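## Task

Pick up the small foam block on the desk and set it down on the counter that sits behind the shelving. The robot must not tip over or finish leaning. The block must rest there by itself at the end; if the robot is what keeps it in place, the task is not done.

## Robot and tools

ROBOT. A simulated Hello Robot Stretch 4, about 1.6 m tall, with one arm. It has an omni-wheel base (rim within 0.23 m of the base origin), a lift sliding on a mast, an arm that telescopes forward, a three-joint wrist (yaw, pitch, roll) and a two-finger gripper. A loose object may occasionally get nudged by something outside the robot.

FRAMES. Base frame: origin on the floor below the base centre, x ahead, y to the left, z up. hand_pose is reported in this frame and marks a point between the open fingertips; its printed value may be slightly off. With all wrist joints at zero its axes line up with the base frame. The odometry frame is where the base frame stood when the scene began.

execute_actions. Argument actions: a list holding one action or none (empty list only returns state and pictures). Argument cameras: list of names from head_camera, head_left_camera, head_right_camera, wrist_camera, all; omitted, null or ["all"] gives every camera, [] gives none; a bad name rejects the call. An action contains base, joints or both, optionally pace and contact_limits; or it contains only end_of_arm. All its motions start at once and may finish at different moments.
- base: exactly one relative move from the current base position, expressed in the base frame. translate_m: straight drive in metres, + forward, range -2 to 2. strafe_m: sideways drive in metres, + left, -2 to 2. rotate_rad: turn in place in radians, + counter-clockwise seen from above, -3.2 to 3.2. These are offsets, counted from the pose given in the latest state report.
- joints: absolute targets keyed by joint name, each a single number. lift_m 0 to 1.2 m; arm_m 0 to 0.55 m extension; wrist_yaw_rad -1.134 to 4.276 (0 ahead, + left, 3.14 tucked back, over 3.4 the arm may block); wrist_pitch_rad -1.117 to 4.259 (0 level, 1.57 pointing down); wrist_roll_rad -1.117 to 4.259 (0 fingers level, + rolls clockwise viewed from behind); gripper_m -0.038 to 0.141 m fingertip gap (negative means fingers pressing together). Done tolerances: lift and arm ±0.004, yaw and roll ±0.02, pitch ±0.05, gripper ±0.004. A joint target past its range is clipped and still run (the result notes it); any other bad value or unknown key rejects the call with no motion.
- pace: "slow", "default", "fast" or "max"; base speed up to 0.1/0.3/0.4/0.6 m/s and turning up to 1/2/3/4 rad/s respectively, reduced when the lift is above 0.2 m (down to 0.3 m/s and 1 rad/s at 1.2 m).
- contact_limits: only key arm_m, 0 (gentlest) to 0.75 (firmest), default 0.5; how hard the arm may push before halting.
- end_of_arm: "enable_torque" restarts wrist or gripper motors that shut off; they then hold position.
Omitted joints or base may still be driving toward an earlier target without the status showing it. If a result reports a stop, later calls in the same reply are skipped.

wait: seconds 0 to 10; no new command, returns state and pictures.
zoom_image: camera name and region [x0, y0, x1, y1] in pixels of that camera's latest full image, origin top-left, at most 504 by 504.
finished_scene: scene number (1 or 2); ends the scene for good once the last command has held and reports success. A reply with no tool call ends everything.

CAMERAS. head_camera (420x560) sits atop the mast looking forward and down; turn the base to look around. head_left_camera and head_right_camera (420x672 fisheyes) look more steeply down and show base and arm. wrist_camera (616x392) looks along the fingers, fingertips near the bottom of the picture.

RESULT LINES. lidar_m: 12 rough distances in metres, one per 30-degree sector, first straight ahead then counter-clockwise (4th left, 7th behind, 10th right); "-" means nothing seen or closer than 0.25 m; it sees from about 0.15 m up, so table tops register, but misses glass, thin legs and much behind. wrist_depth_mm: 7x7 grid from top left of median depths, 100 to 2000 mm, "-" if invalid; robot body included. base_odometry counts wheel turns (slip counts as motion); heading -3.142 to 3.142, + left. If turned_by_wheels and turned_by_imu differ by over ~0.1 rad, a collision or slip probably happened and heading is off by roughly their difference. base_tilt in degrees, forward and right positive, with a fixed bias up to ~1.5. base_status/joint_status: "done"; "off_target" (stopped short, may still push); "contact_stop_at_<key>" (blocked; lift, arm or wheels go slack, a slack lift can sag, slack wheels can roll); "limit_stop_at_<name>"; "time_out"; "torque_fault". After these a joint forgets its target. "limit_stop_at_tilt" means leaning over 6 degrees: lift, arm and wheels go slack and ignore commands until upright. on_its_own lists uncommanded things; "held at" is the held target, not the position. motor_effort is percent of max, + toward higher values, peak in brackets, with bias and noise; an out-of-rest effort suggests load or pushing; a held load in a level gripper shifts wrist_pitch_rad effort; for wheel_0..2, + turns the base right.

GRASPING. Close to a gripper_m below the object's width; smaller values squeeze harder and pull it toward the wrist by up to a third of the difference. Neither position nor "done" proves a grasp; at commands of 0 or above a firm grip shows in gripper_m effort. Fingertips pressed on a surface may jam: raise the lift. At scene start, unfold the wrist with lift_m 0.4 plus wrist_yaw_rad 0 in one action. "limit_stop_at_own_body" can occur with pitch below -0.2 and roll below -0.4 or above 4; move away from the body to recover.

AVOID. Turning or driving with over 1 kg held and arm_m above 0.2, especially at fast paces; sustained pushing or pulling, especially with the gripper high or a high contact limit; base or arm moves that jam the gripper (wrist motors fault, needing enable_torque); drops, slams, hard hits, knocking things over. If on_its_own flags tilt differing from the start, a wheel may be on something. Release the object so it rests unsupported before ending the scene.

Each tool is called as name([rows], argument=value, ...), one row to a line, values as JSON.

## Session

execute_actions(actions=[])

Scene clock: 0.00 s.
base_odometry: x=+0.000 y=+0.000 heading=+0.000 (m, m, rad; odometry frame)
turned_by_wheels: +0.000 (rad since the last result)
turned_by_imu: +0.000 (rad since the last result)
base_tilt: forward=+0.3 right=+0.3 (deg)
lidar_m: 0.95 1.20 2.49 1.37 0.89 0.78 0.82 1.29 1.17 1.21 1.03 0.94
base_status: not commanded
joint_positions: lift_m=+0.132 arm_m=+0.001 wrist_yaw_rad=+3.064 wrist_pitch_rad=+0.003 wrist_roll_rad=-0.006 gripper_m=+0.057
joint_status: not commanded
motor_effort: lift_m=+18 arm_m=+0 wrist_yaw_rad=-1 wrist_pitch_rad=-7 wrist_roll_rad=+1 gripper_m=-3 wheel_0=+0 wheel_1=+0 wheel_2=+0 (%)
hand_pose: x=-0.1092 y=+0.1096 z=+0.3094 quat_wxyz=(+0.039, -0.002, -0.003, +0.999) (m; base frame)
wrist_depth_mm: 138 202 1983 1808 1708 1576 820 / 110 142 1983 1078 1098 1098 1078 / 110 142 1921 1863 1708 1576 1537 / 124 149 1863 1863 1708 1618 1499 / 1366 1863 1921 1808 1661 1576 1499 / 1336 1336 198 1281 200 1229 1160 / 904 809 866 113 831 788 820
pictures: head_camera, head_left_camera, head_right_camera, wrist_camera
Images, in order (width x height): head_camera 420x560, head_left_camera 420x672, head_right_camera 420x672, wrist_camera 616x392.

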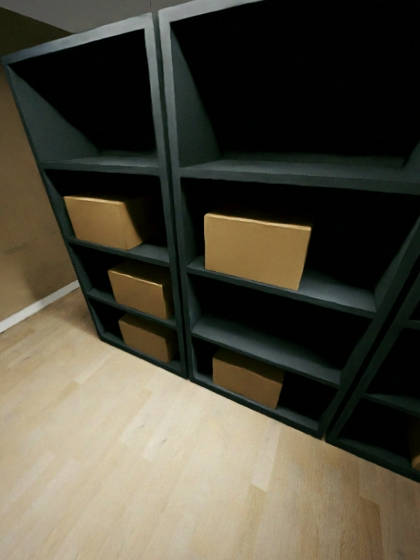

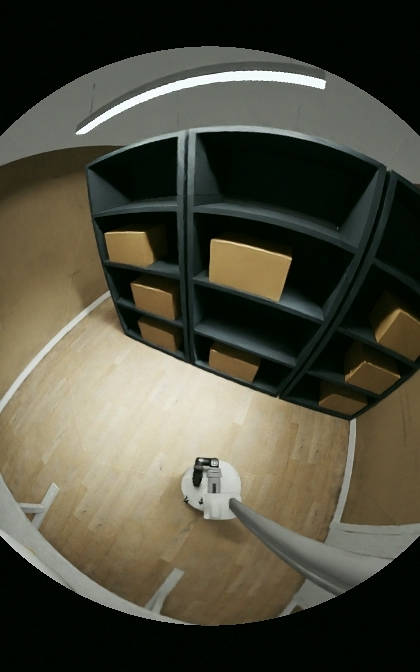

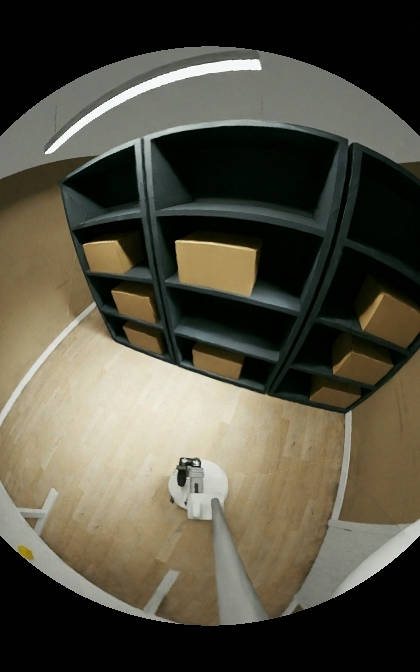

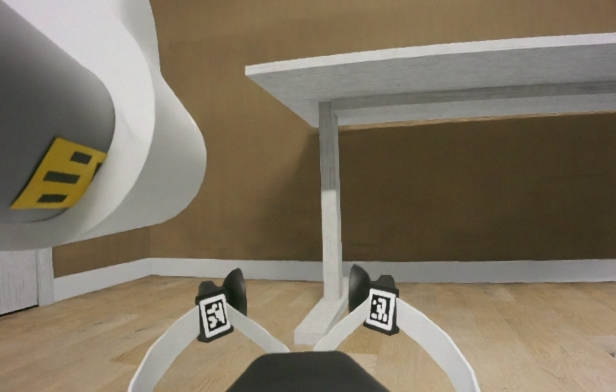

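Desk is behind.

execute_actions([
  {"base":{"rotate_rad":3.0},"pace":"fast"},
])

Scene clock: 4.50 s.
base_odometry: x=+0.000 y=+0.000 heading=+3.000 (m, m, rad; odometry frame)
turned_by_wheels: +3.000 (rad since the last result)
turned_by_imu: +3.069 (rad since the last result)
base_tilt: forward=+0.3 right=+0.3 (deg)
lidar_m: 0.80 1.38 1.17 1.20 1.07 0.93 0.93 1.12 2.53 2.50 0.96 0.81
base_status: done
joint_positions: lift_m=+0.132 arm_m=+0.001 wrist_yaw_rad=+3.064 wrist_pitch_rad=+0.003 wrist_roll_rad=-0.006 gripper_m=+0.057
joint_status: not commanded
motor_effort: lift_m=+17(17) arm_m=-1(1) wrist_yaw_rad=-1(0) wrist_pitch_rad=-6(6) wrist_roll_rad=+1(1) gripper_m=+0(1) wheel_0=-2(10) wheel_1=-1(9) wheel_2=-1(12) (%)
hand_pose: x=-0.1092 y=+0.1096 z=+0.3094 quat_wxyz=(+0.039, -0.002, -0.003, +0.999) (m; base frame)
wrist_depth_mm: 139 202 1308 1336 1229 1366 1281 / 110 142 1618 1537 1118 1430 1060 / 110 142 1281 1537 1078 1430 1160 / 124 149 1576 1499 1255 1464 1397 / 1205 1205 1138 1118 1308 1430 1078 / 1182 1138 198 1078 200 1008 976 / 891 831 854 113 831 788 809
pictures: head_camera, head_left_camera, head_right_camera, wrist_camera
Images, in order (width x height): head_camera 420x560, head_left_camera 420x672, head_right_camera 420x672, wrist_camera 616x392.

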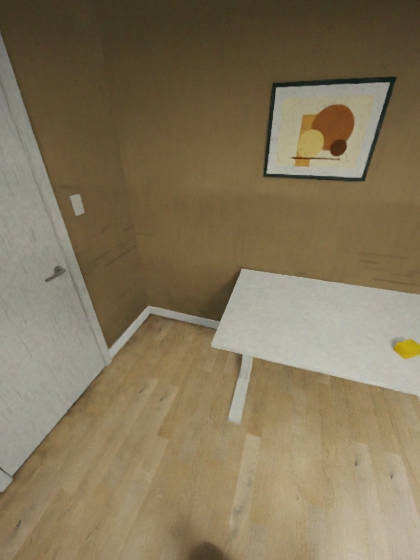

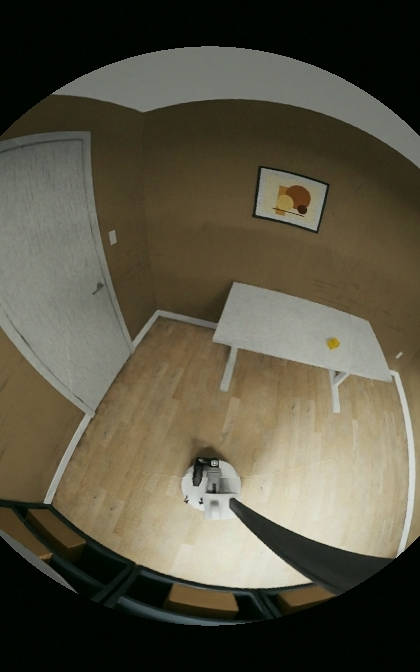

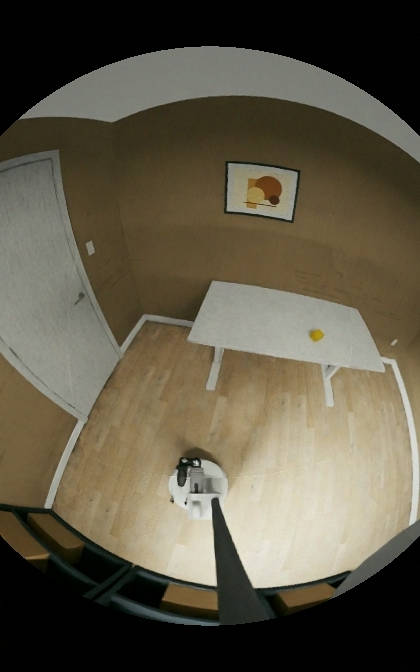

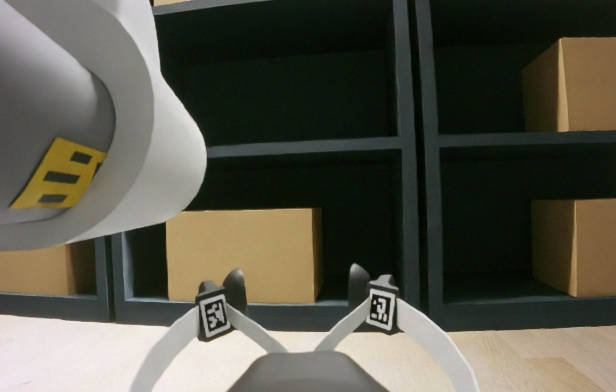

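execute_actions([
  {"base":{"rotate_rad":-0.62},"joints":{"lift_m":0.85,"wrist_yaw_rad":0,"wrist_pitch_rad":0.5,"gripper_m":0.12},"pace":"fast"},
])

Scene clock: 12.17 s.
base_odometry: x=+0.000 y=+0.000 heading=+2.380 (m, m, rad; odometry frame)
turned_by_wheels: -0.620 (rad since the last result)
turned_by_imu: -0.636 (rad since the last result)
base_tilt: forward=+0.4 right=+0.4 (deg)
lidar_m: 0.80 0.79 1.41 1.18 1.20 1.17 0.94 0.94 1.06 1.67 2.50 1.03
base_status: done
joint_positions: lift_m=+0.149 arm_m=+0.001 wrist_yaw_rad=+2.761 wrist_pitch_rad=+0.310 wrist_roll_rad=-0.006 gripper_m=+0.120
joint_status: lift_m limit_stop_at_own_body (moved +0.017 of +0.718); wrist_yaw_rad limit_stop_at_own_body (moved -0.303 of -3.064); wrist_pitch_rad limit_stop_at_own_body (moved +0.307 of +0.497); the others done
on_its_own: wrist_yaw_rad is held at +2.761, not at your +0.000, since a limit_stop_at_own_body; wrist_pitch_rad is held at +0.308, not at your +0.500, since a limit_stop_at_own_body; lift_m is slack since a limit_stop_at_own_body (your +0.850 is given up); arm_m is slack since a limit_stop_at_own_body
motor_effort: lift_m=+18(23) arm_m=+0(0) wrist_yaw_rad=+0(7) wrist_pitch_rad=-5(5) wrist_roll_rad=+0(1) gripper_m=+0(7) wheel_0=+1(6) wheel_1=+1(8) wheel_2=+1(8) (%)
hand_pose: x=-0.0510 y=+0.1832 z=+0.2395 quat_wxyz=(+0.186, -0.152, +0.027, +0.970) (m; base frame)
wrist_depth_mm: 904 1182 1255 1464 1255 1060 946 / 931 1464 1661 1537 1308 1098 960 / 991 1499 1397 1576 1366 1118 976 / 1008 1160 1255 1255 1255 1118 991 / 854 866 854 854 842 831 820 / 258 236 263 640 204 609 603 / 211 203 206 113 521 492 500
pictures: head_camera, head_left_camera, head_right_camera, wrist_camera
Images, in order (width x height): head_camera 420x560, head_left_camera 420x672, head_right_camera 420x672, wrist_camera 616x392.

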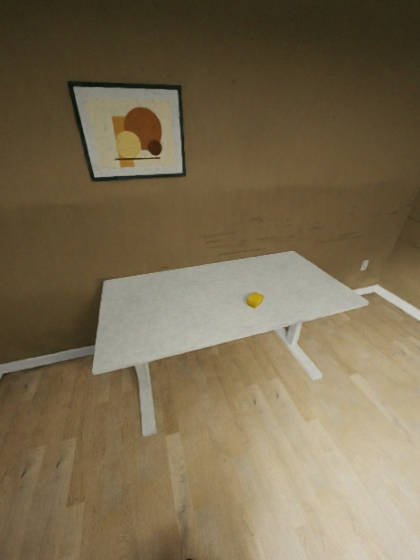

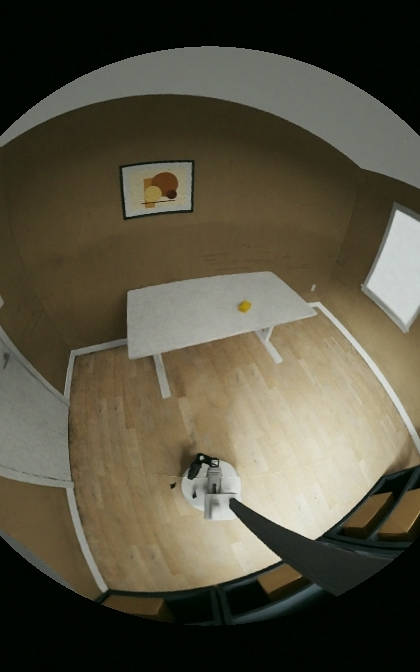

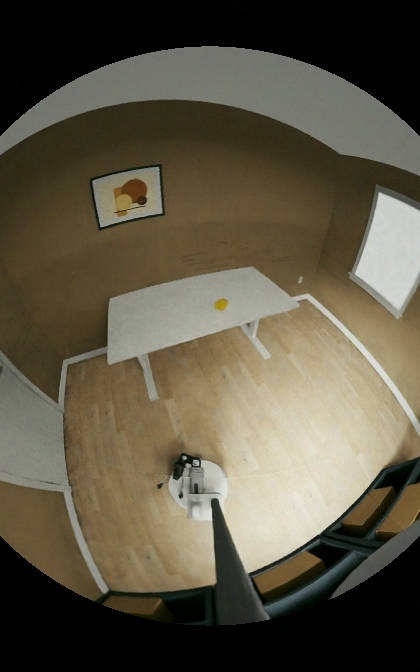

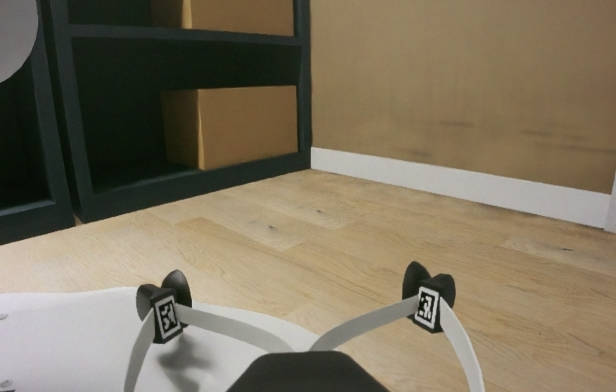

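execute_actions([
  {"joints":{"lift_m":0.9,"wrist_pitch_rad":0},"base":{"rotate_rad":-0.17},"pace":"fast"},
], cameras=[])

execute_actions([
  {"joints":{"wrist_yaw_rad":0,"wrist_pitch_rad":0.5},"pace":"fast"},
], cameras=["head_camera","wrist_camera"])

Scene clock: 20.97 s.
base_odometry: x=+0.000 y=+0.000 heading=+2.210 (m, m, rad; odometry frame)
turned_by_wheels: -0.170 (rad since the last result)
turned_by_imu: -0.176 (rad since the last result)
base_tilt: forward=+0.2 right=+0.3 (deg)
lidar_m: 0.86 0.79 0.84 1.23 1.18 1.26 0.98 0.93 0.97 1.36 2.51 1.19
base_status: done
joint_positions: lift_m=+0.900 arm_m=+0.001 wrist_yaw_rad=+2.761 wrist_pitch_rad=+0.002 wrist_roll_rad=-0.006 gripper_m=+0.120
joint_status: all done
on_its_own: wrist_yaw_rad is held at +2.761, not at your +0.000, since a limit_stop_at_own_body; arm_m is slack since a limit_stop_at_own_body
motor_effort: lift_m=+23(23) arm_m=+0(0) wrist_yaw_rad=-1(1) wrist_pitch_rad=-7(12) wrist_roll_rad=+1(1) gripper_m=-2(2) wheel_0=+0(5) wheel_1=+1(7) wheel_2=+0(7) (%)
hand_pose: x=-0.0638 y=+0.1883 z=+1.0771 quat_wxyz=(+0.189, -0.002, -0.002, +0.982) (m; base frame)
wrist_depth_mm: 1430 1537 1661 1499 1281 1118 991 / 1366 1708 1708 1499 1308 1118 991 / 245 1576 1661 1499 1308 1118 976 / 1397 1308 1576 1499 1308 1138 991 / 1308 1281 1661 1499 1281 1118 976 / 1397 1366 1464 1499 204 1098 991 / 1366 1308 1464 113 1281 1098 991
pictures: none
No camera images: the call's "cameras" was empty. Leave "cameras" out to get every camera's image.

Scene clock: 23.10 s.
base_odometry: x=+0.000 y=+0.000 heading=+2.210 (m, m, rad; odometry frame)
turned_by_wheels: +0.000 (rad since the last result)
turned_by_imu: -0.001 (rad since the last result)
base_tilt: forward=+0.3 right=+0.2 (deg)
lidar_m: 0.84 0.80 0.85 1.23 1.18 1.24 0.99 0.94 0.97 1.36 2.50 1.18
base_status: not commanded
joint_positions: lift_m=+0.900 arm_m=+0.001 wrist_yaw_rad=+0.000 wrist_pitch_rad=+0.502 wrist_roll_rad=-0.006 gripper_m=+0.120
joint_status: all done
on_its_own: arm_m is slack since a limit_stop_at_own_body
motor_effort: lift_m=+23(23) arm_m=+0(0) wrist_yaw_rad=-2(8) wrist_pitch_rad=-5(5) wrist_roll_rad=+1(1) gripper_m=+2(2) wheel_0=+0(1) wheel_1=+0(1) wheel_2=+0(1) (%)
hand_pose: x=+0.4246 y=-0.0873 z=+0.9390 quat_wxyz=(+0.969, -0.003, +0.248, +0.001) (m; base frame)
wrist_depth_mm: 1138 1255 1430 1661 1921 - - / 1205 1336 1499 1661 - - - / 1138 1118 1118 1118 1205 - - / 820 809 854 1983 - - - / 654 1537 1756 1808 1863 1863 1863 / 1430 1430 1499 1537 204 1499 1499 / 1281 1255 1308 113 1308 1255 1281
pictures: head_camera, wrist_camera
Images, in order (width x height): head_camera 420x560, wrist_camera 616x392.

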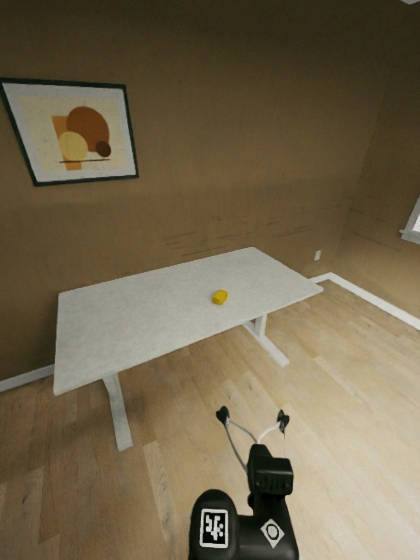

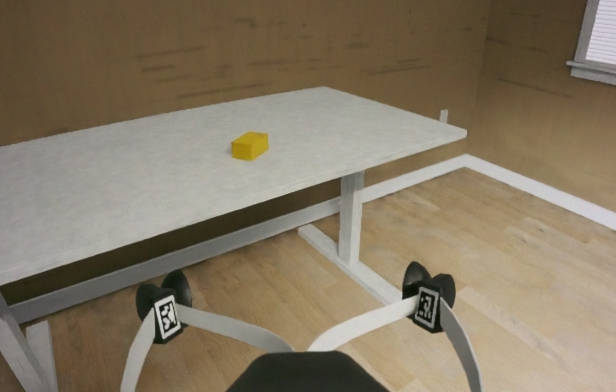

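execute_actions([
  {"base":{"strafe_m":0.1},"pace":"fast"},
], cameras=[])

execute_actions([
  {"base":{"translate_m":0.4},"pace":"fast"},
], cameras=["head_camera","wrist_camera"])

Scene clock: 32.17 s.
base_odometry: x=-0.080 y=-0.060 heading=+2.210 (m, m, rad; odometry frame)
turned_by_wheels: +0.000 (rad since the last result)
turned_by_imu: -0.001 (rad since the last result)
base_tilt: forward=+0.4 right=+0.4 (deg)
lidar_m: 0.79 0.76 1.58 1.15 1.10 1.15 1.04 0.99 1.03 1.45 2.58 1.09
base_status: done
joint_positions: lift_m=+0.900 arm_m=+0.001 wrist_yaw_rad=+0.000 wrist_pitch_rad=+0.502 wrist_roll_rad=-0.006 gripper_m=+0.120
joint_status: not commanded
on_its_own: arm_m is slack since a limit_stop_at_own_body
motor_effort: lift_m=+23(23) arm_m=+0(0) wrist_yaw_rad=-1(2) wrist_pitch_rad=-5(4) wrist_roll_rad=+1(0) gripper_m=+0(3) wheel_0=+0(8) wheel_1=+1(9) wheel_2=+1(2) (%)
hand_pose: x=+0.4246 y=-0.0874 z=+0.9390 quat_wxyz=(+0.969, -0.003, +0.248, +0.001) (m; base frame)
wrist_depth_mm: 1098 1229 1397 1618 1863 - - / 1160 1308 1430 1618 1983 - - / 1160 1160 1118 1118 1118 - - / 820 809 809 917 - - - / 627 691 1708 1863 1808 1863 1808 / 1397 1430 1537 1537 204 1499 1499 / 1205 1281 1308 113 1308 1255 1281
pictures: none
No camera images: the call's "cameras" was empty. Leave "cameras" out to get every camera's image.

Scene clock: 34.67 s.
base_odometry: x=-0.319 y=+0.261 heading=+2.210 (m, m, rad; odometry frame)
turned_by_wheels: +0.000 (rad since the last result)
turned_by_imu: -0.002 (rad since the last result)
base_tilt: forward=+0.3 right=+0.4 (deg)
lidar_m: 0.43 0.41 0.43 1.32 1.29 1.37 1.39 1.34 1.40 1.92 2.37 0.63
base_status: done
joint_positions: lift_m=+0.900 arm_m=+0.001 wrist_yaw_rad=+0.000 wrist_pitch_rad=+0.502 wrist_roll_rad=-0.006 gripper_m=+0.120
joint_status: not commanded
on_its_own: arm_m is slack since a limit_stop_at_own_body
motor_effort: lift_m=+23(23) arm_m=+0(0) wrist_yaw_rad=-1(1) wrist_pitch_rad=-5(5) wrist_roll_rad=+1(1) gripper_m=+2(2) wheel_0=+0(6) wheel_1=+0(5) wheel_2=+0(10) (%)
hand_pose: x=+0.4246 y=-0.0874 z=+0.9391 quat_wxyz=(+0.969, -0.003, +0.248, +0.001) (m; base frame)
wrist_depth_mm: 842 917 1042 1205 1397 1756 1921 / 878 960 1098 1281 1499 1863 1983 / 931 1025 1118 1098 1098 1921 - / 809 809 809 809 798 798 - / 634 634 634 621 627 691 1808 / 512 480 517 517 204 1499 1499 / 439 433 436 113 1255 1255 1281
pictures: head_camera, wrist_camera
Images, in order (width x height): head_camera 420x560, wrist_camera 616x392.

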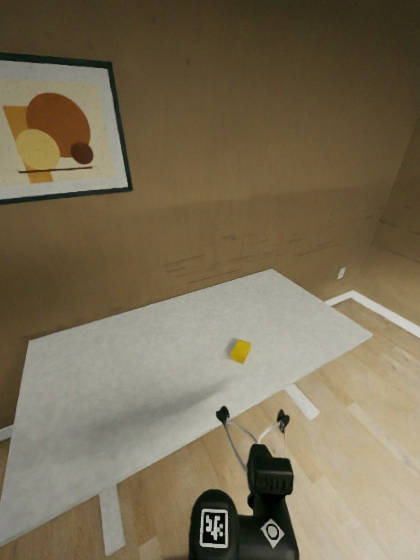

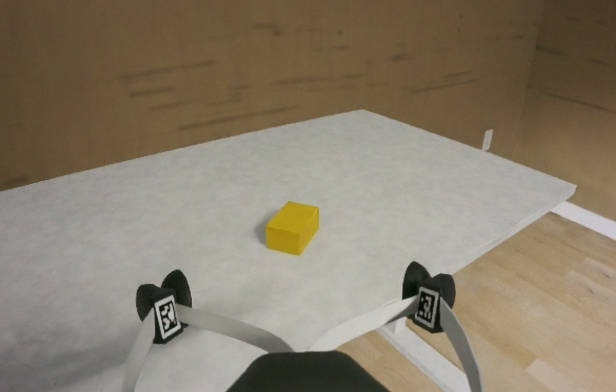

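execute_actions([
  {"joints":{"arm_m":0.17,"lift_m":0.8}},
], cameras=["head_left_camera","wrist_camera"])

Scene clock: 41.47 s.
base_odometry: x=-0.319 y=+0.261 heading=+2.210 (m, m, rad; odometry frame)
turned_by_wheels: +0.000 (rad since the last result)
turned_by_imu: -0.002 (rad since the last result)
base_tilt: forward=+0.3 right=+0.3 (deg)
lidar_m: 0.42 0.42 0.45 1.33 1.28 1.38 1.40 1.33 1.41 1.93 2.37 0.62
base_status: not commanded
joint_positions: lift_m=+0.800 arm_m=+0.169 wrist_yaw_rad=+0.000 wrist_pitch_rad=+0.502 wrist_roll_rad=-0.006 gripper_m=+0.120
joint_status: all done
motor_effort: lift_m=+13(20) arm_m=+5(6) wrist_yaw_rad=-1(2) wrist_pitch_rad=-5(6) wrist_roll_rad=+1(0) gripper_m=-2(1) wheel_0=+0(0) wheel_1=+0(0) wheel_2=-1(0) (%)
hand_pose: x=+0.5928 y=-0.0874 z=+0.8398 quat_wxyz=(+0.969, -0.003, +0.248, +0.001) (m; base frame)
wrist_depth_mm: 723 798 904 1042 1205 1464 1808 / 750 831 960 1098 1255 1618 1863 / 778 831 820 809 820 809 1863 / 597 597 591 591 591 591 585 / 459 462 462 427 462 459 477 / 375 351 379 379 204 389 1336 / 322 315 320 113 329 1098 1160
pictures: head_left_camera, wrist_camera
Images, in order (width x height): head_left_camera 420x672, wrist_camera 616x392.

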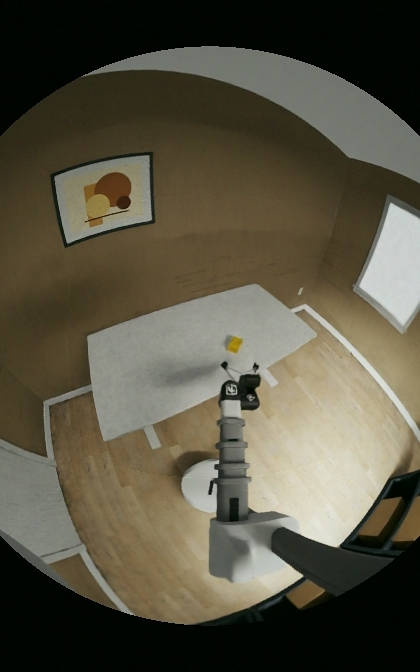

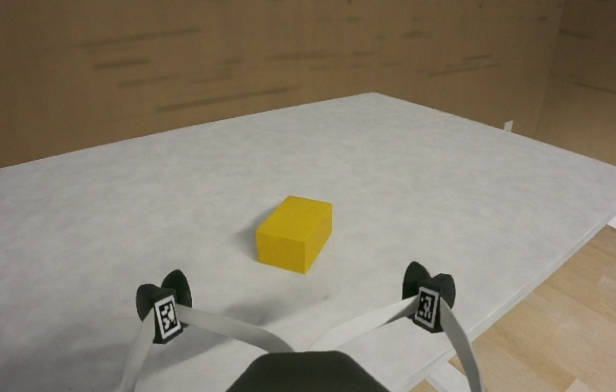

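execute_actions([
  {"joints":{"arm_m":0.33,"lift_m":0.73}},
], cameras=["head_left_camera","wrist_camera"])

Scene clock: 46.93 s.
base_odometry: x=-0.319 y=+0.261 heading=+2.210 (m, m, rad; odometry frame)
turned_by_wheels: +0.000 (rad since the last result)
turned_by_imu: -0.002 (rad since the last result)
base_tilt: forward=+0.4 right=+0.3 (deg)
lidar_m: 0.43 0.40 0.43 1.32 1.30 1.35 1.40 1.33 1.39 1.92 2.37 0.63
base_status: not commanded
joint_positions: lift_m=+0.730 arm_m=+0.329 wrist_yaw_rad=+0.000 wrist_pitch_rad=+0.502 wrist_roll_rad=-0.006 gripper_m=+0.120
joint_status: all done
motor_effort: lift_m=+13(14) arm_m=+5(6) wrist_yaw_rad=-2(1) wrist_pitch_rad=-5(6) wrist_roll_rad=+2(1) gripper_m=+3(6) wheel_0=+0(0) wheel_1=+0(0) wheel_2=-1(1) (%)
hand_pose: x=+0.7529 y=-0.0874 z=+0.7698 quat_wxyz=(+0.969, -0.003, +0.248, +0.001) (m; base frame)
wrist_depth_mm: 615 676 768 891 1042 1229 1576 / 634 707 798 891 1008 1336 1708 / 627 615 609 609 603 615 615 / 442 442 442 439 436 436 436 / 342 343 345 270 343 342 340 / 278 262 255 245 204 276 276 / 240 236 237 112 244 234 239
pictures: head_left_camera, wrist_camera
Images, in order (width x height): head_left_camera 420x672, wrist_camera 616x392.

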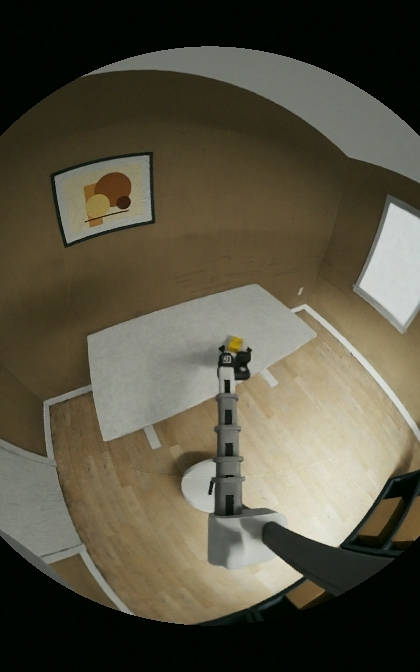

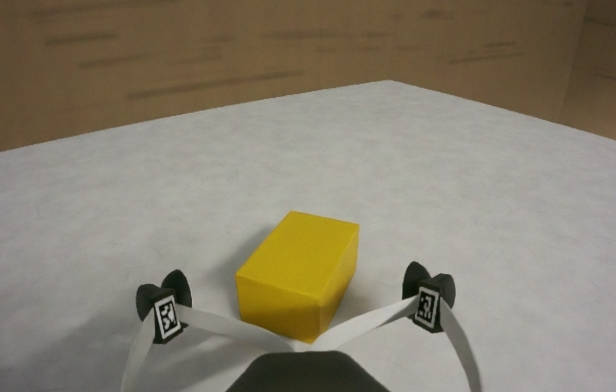

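execute_actions([
  {"joints":{"arm_m":0.39,"lift_m":0.715}},
], cameras=["wrist_camera"])

execute_actions([
  {"joints":{"gripper_m":0.01}},
], cameras=["wrist_camera"])

execute_actions([
  {"joints":{"lift_m":0.85}},
], cameras=["wrist_camera"])

Scene clock: 53.60 s.
base_odometry: x=-0.319 y=+0.261 heading=+2.210 (m, m, rad; odometry frame)
turned_by_wheels: +0.000 (rad since the last result)
turned_by_imu: -0.001 (rad since the last result)
base_tilt: forward=+0.4 right=+0.3 (deg)
lidar_m: 0.45 0.40 0.43 1.32 1.28 1.35 1.39 1.33 1.39 1.93 2.37 0.62
base_status: not commanded
joint_positions: lift_m=+0.715 arm_m=+0.389 wrist_yaw_rad=+0.000 wrist_pitch_rad=+0.502 wrist_roll_rad=-0.006 gripper_m=+0.120
joint_status: all done
motor_effort: lift_m=+13(12) arm_m=+6(6) wrist_yaw_rad=-1(1) wrist_pitch_rad=-6(6) wrist_roll_rad=+1(1) gripper_m=+1(0) wheel_0=+0(0) wheel_1=+0(0) wheel_2=-1(1) (%)
hand_pose: x=+0.8128 y=-0.0874 z=+0.7548 quat_wxyz=(+0.969, -0.003, +0.248, +0.001) (m; base frame)
wrist_depth_mm: 574 634 715 820 960 1182 1430 / 597 661 750 831 917 1255 1661 / 580 569 564 559 559 564 569 / 410 410 410 407 404 407 404 / 317 319 319 244 319 317 315 / 257 242 213 200 204 256 255 / 222 217 213 113 226 217 -
pictures: wrist_camera
Images, in order (width x height): wrist_camera 616x392.

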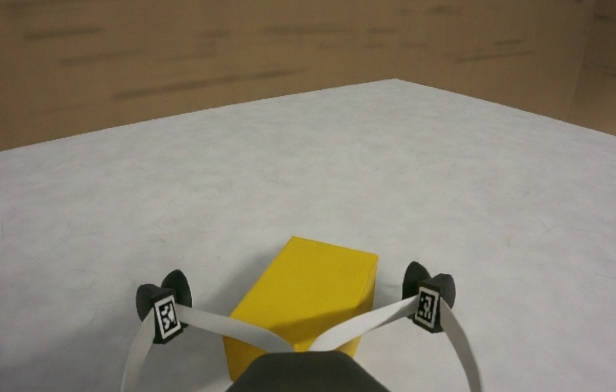

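Scene clock: 55.57 s.
base_odometry: x=-0.319 y=+0.261 heading=+2.210 (m, m, rad; odometry frame)
turned_by_wheels: +0.000 (rad since the last result)
turned_by_imu: -0.001 (rad since the last result)
base_tilt: forward=+0.4 right=+0.2 (deg)
lidar_m: 0.43 0.42 0.43 1.31 1.28 1.38 1.38 1.33 1.39 1.92 2.37 0.64
base_status: not commanded
joint_positions: lift_m=+0.715 arm_m=+0.389 wrist_yaw_rad=+0.000 wrist_pitch_rad=+0.502 wrist_roll_rad=-0.006 gripper_m=+0.010
joint_status: all done
motor_effort: lift_m=+13(13) arm_m=+5(6) wrist_yaw_rad=-1(1) wrist_pitch_rad=-6(6) wrist_roll_rad=+0(0) gripper_m=-19(17) wheel_0=+0(0) wheel_1=+0(0) wheel_2=-1(1) (%)
hand_pose: x=+0.8128 y=-0.0874 z=+0.7548 quat_wxyz=(+0.969, -0.003, +0.248, +0.001) (m; base frame)
wrist_depth_mm: 574 627 715 820 960 1182 1430 / 597 661 750 831 904 1255 1618 / 580 569 564 559 559 564 569 / 407 407 407 407 407 404 402 / 317 319 319 235 319 315 314 / 257 259 190 191 190 257 255 / 222 211 172 113 220 211 -
pictures: wrist_camera
Images, in order (width x height): wrist_camera 616x392.

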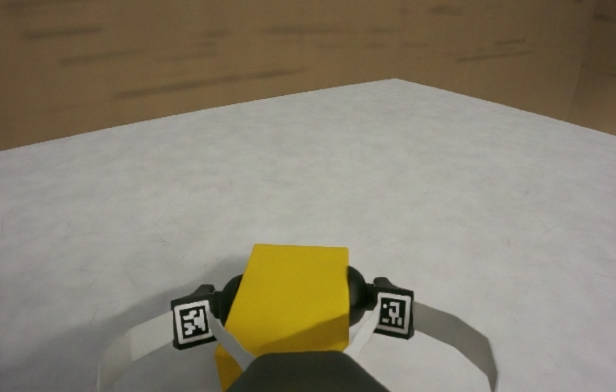

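Scene clock: 57.20 s.
base_odometry: x=-0.319 y=+0.261 heading=+2.210 (m, m, rad; odometry frame)
turned_by_wheels: +0.000 (rad since the last result)
turned_by_imu: -0.001 (rad since the last result)
base_tilt: forward=+0.3 right=+0.3 (deg)
lidar_m: 0.44 0.41 0.44 1.31 1.27 1.37 1.40 1.33 1.38 1.92 2.36 0.64
base_status: not commanded
joint_positions: lift_m=+0.850 arm_m=+0.389 wrist_yaw_rad=+0.000 wrist_pitch_rad=+0.502 wrist_roll_rad=-0.006 gripper_m=+0.010
joint_status: all done
motor_effort: lift_m=+23(21) arm_m=+6(6) wrist_yaw_rad=-1(1) wrist_pitch_rad=-6(6) wrist_roll_rad=+1(1) gripper_m=-16(19) wheel_0=+0(0) wheel_1=+0(0) wheel_2=-1(1) (%)
hand_pose: x=+0.8128 y=-0.0874 z=+0.8889 quat_wxyz=(+0.969, -0.003, +0.248, +0.001) (m; base frame)
wrist_depth_mm: 574 634 715 820 976 1182 1430 / 597 668 768 866 1042 1281 1576 / 634 707 809 904 976 1397 1808 / 661 699 699 699 691 691 732 / 539 544 544 235 544 539 535 / 439 442 189 191 190 442 436 / 379 359 172 113 373 359 375
pictures: wrist_camera
Images, in order (width x height): wrist_camera 616x392.

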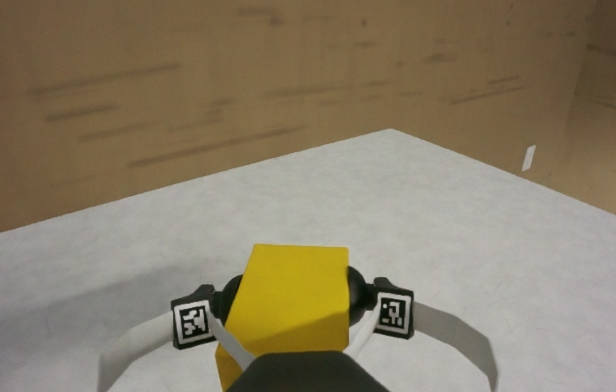

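execute_actions([
  {"joints":{"arm_m":0.0,"lift_m":0.95,"wrist_pitch_rad":0.2},"base":{"translate_m":-0.2},"pace":"fast"},
], cameras=[])

execute_actions([
  {"base":{"rotate_rad":-1.5},"pace":"fast"},
], cameras=["head_camera","head_left_camera"])

Scene clock: 66.23 s.
base_odometry: x=-0.200 y=+0.101 heading=+2.210 (m, m, rad; odometry frame)
turned_by_wheels: +0.000 (rad since the last result)
turned_by_imu: -0.001 (rad since the last result)
base_tilt: forward=+0.3 right=+0.3 (deg)
lidar_m: 0.61 0.56 0.62 1.26 1.18 1.27 1.20 1.16 1.20 1.68 2.45 0.86
base_status: done
joint_positions: lift_m=+0.950 arm_m=+0.002 wrist_yaw_rad=+0.000 wrist_pitch_rad=+0.203 wrist_roll_rad=-0.006 gripper_m=+0.010
joint_status: all done
motor_effort: lift_m=+22(23) arm_m=-6(6) wrist_yaw_rad=+0(1) wrist_pitch_rad=-8(15) wrist_roll_rad=+1(1) gripper_m=-16(21) wheel_0=+0(7) wheel_1=+0(5) wheel_2=+0(10) (%)
hand_pose: x=+0.4551 y=-0.0875 z=+1.0697 quat_wxyz=(+0.995, -0.003, +0.101, +0.000) (m; base frame)
wrist_depth_mm: 976 1098 1255 1464 1708 - - / 1008 1118 1281 1499 1708 - - / 1025 1160 1308 1499 1808 - - / 1060 1160 1366 1576 1863 - - / 1060 1182 1308 236 1336 - - / 931 946 190 191 190 1025 - / 732 683 172 113 788 1756 1863
pictures: none
No camera images: the call's "cameras" was empty. Leave "cameras" out to get every camera's image.

Scene clock: 68.37 s.
base_odometry: x=-0.200 y=+0.101 heading=+0.710 (m, m, rad; odometry frame)
turned_by_wheels: -1.500 (rad since the last result)
turned_by_imu: -1.536 (rad since the last result)
base_tilt: forward=+0.3 right=+0.3 (deg)
lidar_m: 1.79 2.47 0.81 0.61 0.58 0.63 1.22 1.19 1.29 1.21 1.16 1.25
base_status: done
joint_positions: lift_m=+0.950 arm_m=+0.002 wrist_yaw_rad=+0.000 wrist_pitch_rad=+0.203 wrist_roll_rad=-0.006 gripper_m=+0.010
joint_status: not commanded
motor_effort: lift_m=+23(22) arm_m=-6(6) wrist_yaw_rad=+0(0) wrist_pitch_rad=-8(8) wrist_roll_rad=+0(1) gripper_m=-19(19) wheel_0=+1(6) wheel_1=-1(6) wheel_2=+0(6) (%)
hand_pose: x=+0.4552 y=-0.0874 z=+1.0697 quat_wxyz=(+0.995, -0.003, +0.101, +0.000) (m; base frame)
wrist_depth_mm: 1921 - - - 1661 1281 917 / 1863 - - - 1661 1499 1118 / 1983 - - - 1499 1308 931 / 1983 - - - 1808 1430 946 / - - - 236 1618 1205 960 / - - 190 191 189 1182 991 / 1921 1808 172 113 1537 1118 991
pictures: head_camera, head_left_camera
Images, in order (width x height): head_camera 420x560, head_left_camera 420x672.

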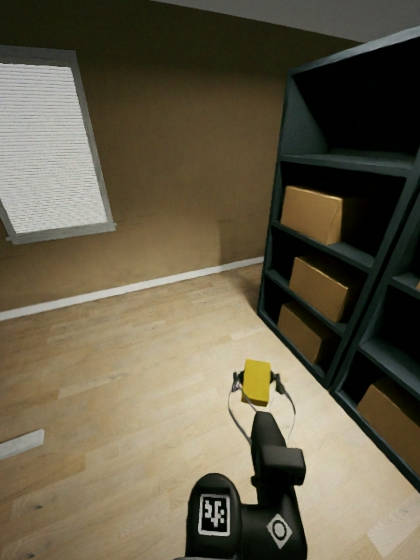

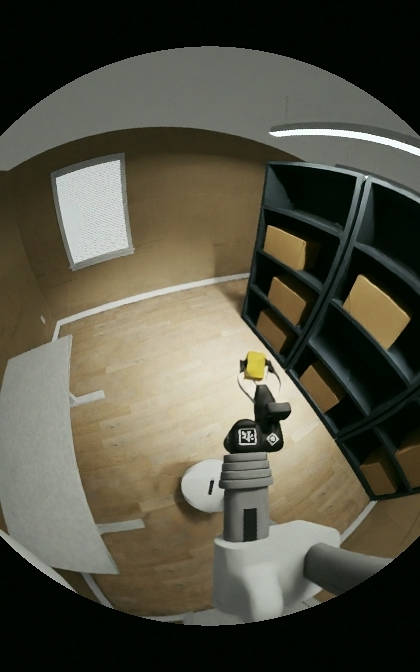

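execute_actions([
  {"base":{"rotate_rad":0.3},"pace":"fast"},
], cameras=[])

execute_actions([
  {"base":{"strafe_m":-0.4},"pace":"fast"},
], cameras=[])

execute_actions([
  {"base":{"translate_m":1.3},"pace":"fast"},
], cameras=["head_camera","head_right_camera"])

Scene clock: 76.47 s.
base_odometry: x=-0.200 y=+0.101 heading=+1.010 (m, m, rad; odometry frame)
turned_by_wheels: +0.300 (rad since the last result)
turned_by_imu: +0.306 (rad since the last result)
base_tilt: forward=+0.3 right=+0.3 (deg)
lidar_m: 2.47 1.04 0.66 0.57 0.61 1.31 1.19 1.22 1.29 1.17 1.15 1.47
base_status: done
joint_positions: lift_m=+0.950 arm_m=+0.002 wrist_yaw_rad=+0.000 wrist_pitch_rad=+0.203 wrist_roll_rad=-0.006 gripper_m=+0.010
joint_status: not commanded
motor_effort: lift_m=+22(22) arm_m=-6(5) wrist_yaw_rad=-1(1) wrist_pitch_rad=-8(8) wrist_roll_rad=+0(0) gripper_m=-18(23) wheel_0=-1(3) wheel_1=+0(5) wheel_2=+2(5) (%)
hand_pose: x=+0.4552 y=-0.0874 z=+1.0697 quat_wxyz=(+0.995, -0.003, +0.101, +0.000) (m; base frame)
wrist_depth_mm: 1921 - - - - - 1281 / - - - - - - 1499 / - - - - - - 1205 / - - - - - - 1618 / - - - 235 - 1618 1255 / - - 189 191 190 1708 1308 / 1921 1756 172 113 1863 1661 1366
pictures: none
No camera images: the call's "cameras" was empty. Leave "cameras" out to get every camera's image.

Scene clock: 78.93 s.
base_odometry: x=+0.139 y=-0.112 heading=+1.010 (m, m, rad; odometry frame)
turned_by_wheels: +0.000 (rad since the last result)
turned_by_imu: -0.001 (rad since the last result)
base_tilt: forward=+0.3 right=+0.3 (deg)
lidar_m: 2.56 2.57 1.09 0.96 0.99 1.26 1.15 1.15 0.85 0.75 0.77 0.98
base_status: done
joint_positions: lift_m=+0.950 arm_m=+0.002 wrist_yaw_rad=+0.000 wrist_pitch_rad=+0.203 wrist_roll_rad=-0.006 gripper_m=+0.010
joint_status: not commanded
motor_effort: lift_m=+22(22) arm_m=-6(6) wrist_yaw_rad=+0(1) wrist_pitch_rad=-8(8) wrist_roll_rad=+1(1) gripper_m=-18(15) wheel_0=+1(8) wheel_1=+1(9) wheel_2=+1(1) (%)
hand_pose: x=+0.4552 y=-0.0874 z=+1.0697 quat_wxyz=(+0.995, -0.003, +0.101, +0.000) (m; base frame)
wrist_depth_mm: 1983 - - - 1464 1118 1078 / - - - - 1464 1464 1182 / - - - - 1499 1008 1008 / - - - - 1576 1138 891 / - - - 235 1618 1160 1042 / - - 190 191 190 991 842 / 1983 1808 172 113 1708 946 854
pictures: none
No camera images: the call's "cameras" was empty. Leave "cameras" out to get every camera's image.

Scene clock: 83.97 s.
base_odometry: x=+0.830 y=+0.989 heading=+1.010 (m, m, rad; odometry frame)
turned_by_wheels: +0.000 (rad since the last result)
turned_by_imu: -0.004 (rad since the last result)
base_tilt: forward=+0.3 right=+0.3 (deg)
lidar_m: 1.29 1.31 1.55 1.19 1.23 1.54 2.45 1.00 0.63 0.55 0.57 1.43
base_status: done
joint_positions: lift_m=+0.950 arm_m=+0.002 wrist_yaw_rad=+0.000 wrist_pitch_rad=+0.203 wrist_roll_rad=-0.006 gripper_m=+0.010
joint_status: not commanded
motor_effort: lift_m=+22(22) arm_m=-5(6) wrist_yaw_rad=-1(1) wrist_pitch_rad=-7(8) wrist_roll_rad=+0(1) gripper_m=-16(20) wheel_0=-1(4) wheel_1=+0(5) wheel_2=+1(10) (%)
hand_pose: x=+0.4551 y=-0.0874 z=+1.0697 quat_wxyz=(+0.995, -0.003, +0.101, +0.000) (m; base frame)
wrist_depth_mm: 917 946 991 1060 1118 1182 1255 / 931 976 1025 1078 1160 1205 1281 / 960 991 1060 1098 1182 1255 1308 / 991 1025 1098 1138 1205 1308 1366 / 1008 1060 1118 236 1255 1336 1430 / 1042 1078 189 191 190 1366 1464 / 1042 1078 172 113 1336 1397 1499
pictures: head_camera, head_right_camera
Images, in order (width x height): head_camera 420x560, head_right_camera 420x672.

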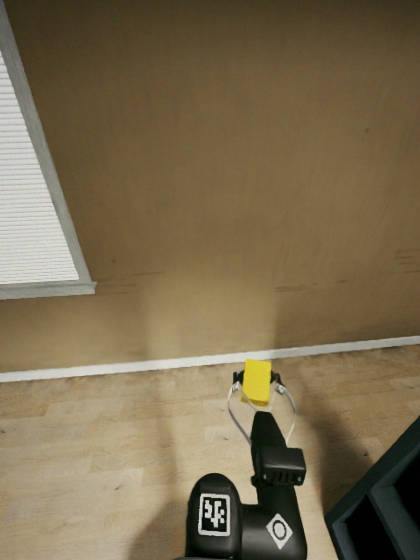

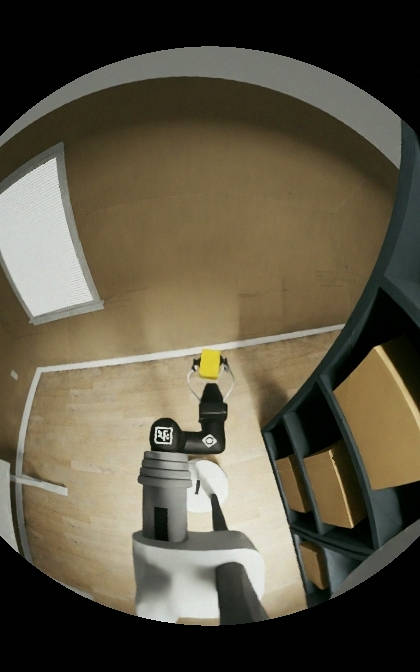

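execute_actions([
  {"base":{"translate_m":0.62},"pace":"fast"},
], cameras=[])

execute_actions([
  {"base":{"rotate_rad":-1.4},"pace":"fast"},
], cameras=["head_camera","head_right_camera"])

Scene clock: 96.73 s.
base_odometry: x=+1.160 y=+1.515 heading=+1.010 (m, m, rad; odometry frame)
turned_by_wheels: +0.000 (rad since the last result)
turned_by_imu: -0.004 (rad since the last result)
base_tilt: forward=+0.3 right=+0.3 (deg)
lidar_m: 0.65 0.68 0.84 1.57 1.44 1.64 3.05 0.82 0.54 0.63 1.17 0.74
base_status: done
joint_positions: lift_m=+0.950 arm_m=+0.002 wrist_yaw_rad=+0.000 wrist_pitch_rad=+0.203 wrist_roll_rad=-0.006 gripper_m=+0.010
joint_status: not commanded
motor_effort: lift_m=+22(23) arm_m=-6(5) wrist_yaw_rad=-1(2) wrist_pitch_rad=-8(8) wrist_roll_rad=+1(1) gripper_m=-15(16) wheel_0=-2(5) wheel_1=-1(6) wheel_2=+0(10) (%)
hand_pose: x=+0.4551 y=-0.0874 z=+1.0697 quat_wxyz=(+0.995, -0.003, +0.101, +0.000) (m; base frame)
wrist_depth_mm: 394 413 433 459 480 508 535 / 404 424 445 469 492 521 549 / 415 433 455 480 504 539 564 / 424 445 469 492 521 554 585 / 436 459 480 235 539 569 603 / 445 466 189 191 190 591 634 / 459 469 172 113 574 603 654
pictures: none
No camera images: the call's "cameras" was empty. Leave "cameras" out to get every camera's image.

Scene clock: 98.80 s.
base_odometry: x=+1.160 y=+1.515 heading=-0.390 (m, m, rad; odometry frame)
turned_by_wheels: -1.400 (rad since the last result)
turned_by_imu: -1.434 (rad since the last result)
base_tilt: forward=+0.3 right=+0.3 (deg)
lidar_m: 2.61 0.97 0.70 0.65 0.68 0.94 2.10 1.43 1.87 1.90 0.68 0.52
base_status: done
joint_positions: lift_m=+0.950 arm_m=+0.002 wrist_yaw_rad=+0.000 wrist_pitch_rad=+0.203 wrist_roll_rad=-0.006 gripper_m=+0.010
joint_status: not commanded
motor_effort: lift_m=+22(22) arm_m=-5(5) wrist_yaw_rad=+0(2) wrist_pitch_rad=-7(8) wrist_roll_rad=+0(1) gripper_m=-21(21) wheel_0=+0(2) wheel_1=-1(7) wheel_2=+0(6) (%)
hand_pose: x=+0.4551 y=-0.0875 z=+1.0698 quat_wxyz=(+0.995, -0.003, +0.101, +0.000) (m; base frame)
wrist_depth_mm: 1229 1921 - - 609 336 250 / 1229 1921 - - 627 343 254 / 1229 1921 - - 647 347 258 / 1255 1921 - - 654 353 263 / 1229 1863 - 236 668 353 272 / 1182 1708 189 191 190 332 279 / 1182 1397 172 113 597 310 287
pictures: head_camera, head_right_camera
Images, in order (width x height): head_camera 420x560, head_right_camera 420x672.

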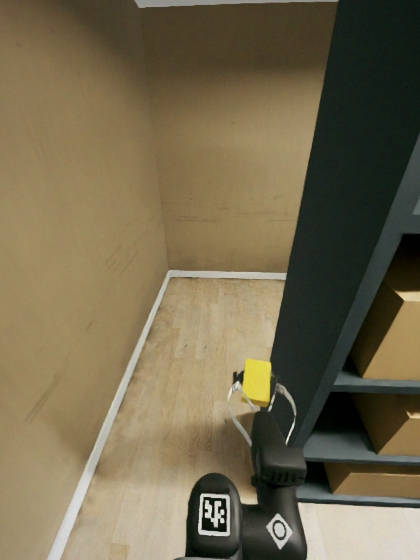

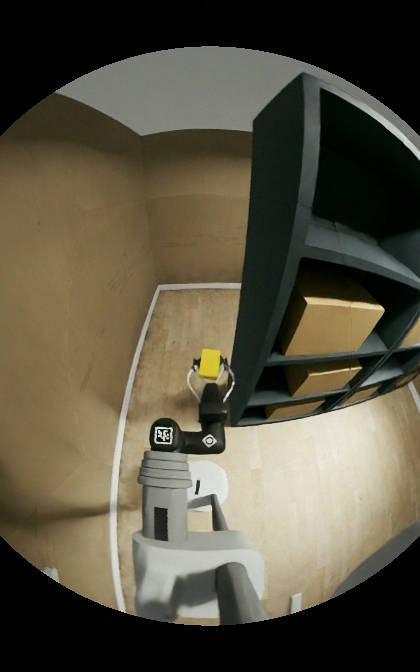

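execute_actions([
  {"base":{"strafe_m":0.3},"pace":"fast"},
], cameras=[])

execute_actions([
  {"base":{"translate_m":0.8}},
], cameras=["head_camera","head_right_camera"])

Scene clock: 106.73 s.
base_odometry: x=+1.274 y=+1.792 heading=-0.390 (m, m, rad; odometry frame)
turned_by_wheels: +0.000 (rad since the last result)
turned_by_imu: -0.002 (rad since the last result)
base_tilt: forward=+0.3 right=+0.3 (deg)
lidar_m: 1.48 0.53 0.39 0.36 0.39 0.55 1.49 1.62 1.89 1.89 0.73 0.81
base_status: done
joint_positions: lift_m=+0.950 arm_m=+0.002 wrist_yaw_rad=+0.000 wrist_pitch_rad=+0.203 wrist_roll_rad=-0.006 gripper_m=+0.010
joint_status: not commanded
motor_effort: lift_m=+22(22) arm_m=-6(5) wrist_yaw_rad=-1(0) wrist_pitch_rad=-7(8) wrist_roll_rad=+0(0) gripper_m=-17(17) wheel_0=+0(6) wheel_1=+0(10) wheel_2=+0(1) (%)
hand_pose: x=+0.4551 y=-0.0874 z=+1.0698 quat_wxyz=(+0.995, -0.003, +0.101, +0.000) (m; base frame)
wrist_depth_mm: 750 1160 - - - - 654 / 750 1182 - - - - 661 / 750 1160 - - - - 668 / 759 1160 - - - - 668 / 741 1160 - 235 - - 668 / 732 1025 190 191 190 - 668 / 715 866 172 113 1863 820 683
pictures: none
No camera images: the call's "cameras" was empty. Leave "cameras" out to get every camera's image.

Scene clock: 110.90 s.
base_odometry: x=+2.014 y=+1.488 heading=-0.390 (m, m, rad; odometry frame)
turned_by_wheels: +0.000 (rad since the last result)
turned_by_imu: -0.003 (rad since the last result)
base_tilt: forward=+0.3 right=+0.3 (deg)
lidar_m: 1.48 0.54 0.39 0.35 0.38 0.55 1.48 2.33 0.57 0.52 1.79 1.82
base_status: done
joint_positions: lift_m=+0.950 arm_m=+0.002 wrist_yaw_rad=+0.000 wrist_pitch_rad=+0.203 wrist_roll_rad=-0.006 gripper_m=+0.010
joint_status: not commanded
motor_effort: lift_m=+22(22) arm_m=-6(5) wrist_yaw_rad=-1(1) wrist_pitch_rad=-7(8) wrist_roll_rad=+1(0) gripper_m=-17(18) wheel_0=+1(4) wheel_1=+1(4) wheel_2=+1(8) (%)
hand_pose: x=+0.4551 y=-0.0874 z=+1.0698 quat_wxyz=(+0.995, -0.003, +0.101, +0.000) (m; base frame)
wrist_depth_mm: 750 1182 1537 1537 1576 1537 1618 / 750 1182 1576 1576 1576 1618 1661 / 750 1160 1618 1618 1661 1661 1708 / 750 1160 1661 1661 1708 1708 1708 / 741 1138 1708 236 1756 1756 1618 / 723 1025 189 191 190 1863 1618 / 707 866 172 113 1808 1756 1708
pictures: head_camera, head_right_camera
Images, in order (width x height): head_camera 420x560, head_right_camera 420x672.

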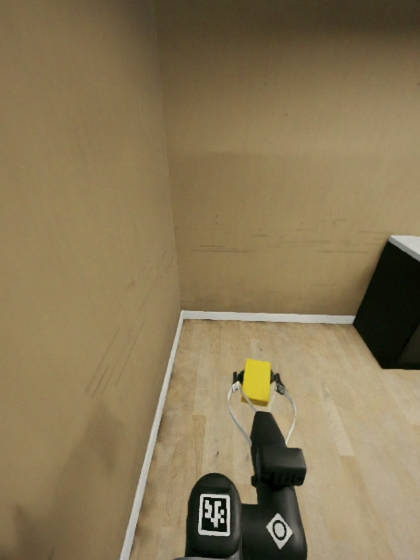

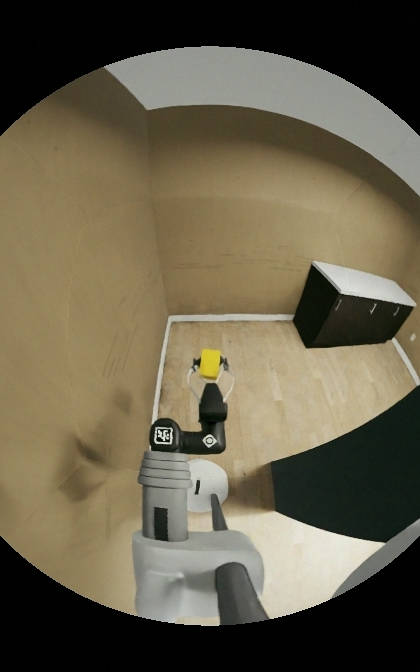

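execute_actions([
  {"base":{"translate_m":0.55},"joints":{"lift_m":1.1},"pace":"fast"},
], cameras=[])

execute_actions([
  {"base":{"rotate_rad":-0.9},"pace":"fast"},
], cameras=["head_camera","wrist_camera"])

Scene clock: 118.43 s.
base_odometry: x=+2.522 y=+1.279 heading=-0.390 (m, m, rad; odometry frame)
turned_by_wheels: +0.000 (rad since the last result)
turned_by_imu: -0.003 (rad since the last result)
base_tilt: forward=+0.4 right=+0.3 (deg)
lidar_m: 1.26 0.55 0.39 0.35 0.38 0.54 1.55 0.80 0.69 1.61 1.45 1.34
base_status: done
joint_positions: lift_m=+1.100 arm_m=+0.002 wrist_yaw_rad=+0.000 wrist_pitch_rad=+0.203 wrist_roll_rad=-0.006 gripper_m=+0.010
joint_status: all done
motor_effort: lift_m=+22(25) arm_m=-5(5) wrist_yaw_rad=-1(0) wrist_pitch_rad=-7(8) wrist_roll_rad=+1(1) gripper_m=-19(17) wheel_0=+0(5) wheel_1=+0(4) wheel_2=+0(9) (%)
hand_pose: x=+0.4551 y=-0.0874 z=+1.2198 quat_wxyz=(+0.995, -0.003, +0.101, +0.000) (m; base frame)
wrist_depth_mm: 750 976 991 1008 1025 1042 1060 / 750 991 1025 1042 1042 1060 1060 / 750 1025 1042 1060 1078 1098 1118 / 750 1060 1078 1098 1138 1118 1138 / 741 1078 1118 236 1138 1160 1182 / 723 1025 189 191 190 1182 1205 / 715 854 172 113 1182 1229 1255
pictures: none
No camera images: the call's "cameras" was empty. Leave "cameras" out to get every camera's image.

Scene clock: 120.37 s.
base_odometry: x=+2.522 y=+1.279 heading=-1.289 (m, m, rad; odometry frame)
turned_by_wheels: -0.900 (rad since the last result)
turned_by_imu: -0.922 (rad since the last result)
base_tilt: forward=+0.3 right=+0.4 (deg)
lidar_m: 1.44 1.29 0.97 0.45 0.37 0.35 0.40 0.63 2.83 0.71 0.70 1.75
base_status: done
joint_positions: lift_m=+1.100 arm_m=+0.002 wrist_yaw_rad=+0.000 wrist_pitch_rad=+0.203 wrist_roll_rad=-0.006 gripper_m=+0.010
joint_status: not commanded
motor_effort: lift_m=+23(22) arm_m=-5(5) wrist_yaw_rad=+0(0) wrist_pitch_rad=-7(8) wrist_roll_rad=+0(0) gripper_m=-16(18) wheel_0=+1(1) wheel_1=+1(5) wheel_2=-1(5) (%)
hand_pose: x=+0.4551 y=-0.0874 z=+1.2198 quat_wxyz=(+0.995, -0.003, +0.101, +0.000) (m; base frame)
wrist_depth_mm: 1042 1229 1576 - - - - / 1042 1255 1576 - - - - / 1078 1281 1618 - - - - / 1078 1281 1618 - - - - / 1098 1308 1576 235 1756 - - / 1098 1281 189 191 190 - - / 1098 1205 172 113 1983 1983 -
pictures: head_camera, wrist_camera
Images, in order (width x height): head_camera 420x560, wrist_camera 616x392.

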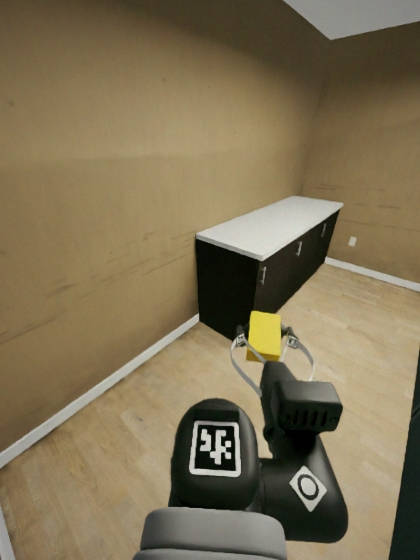

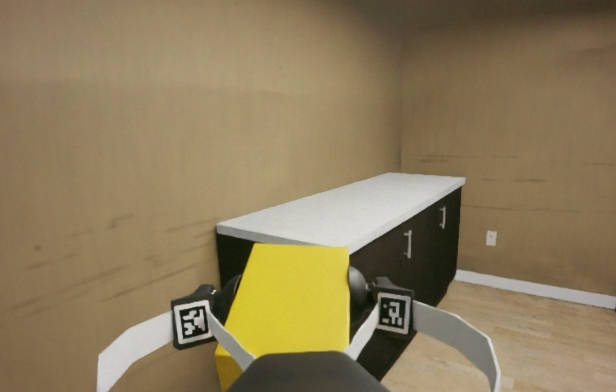

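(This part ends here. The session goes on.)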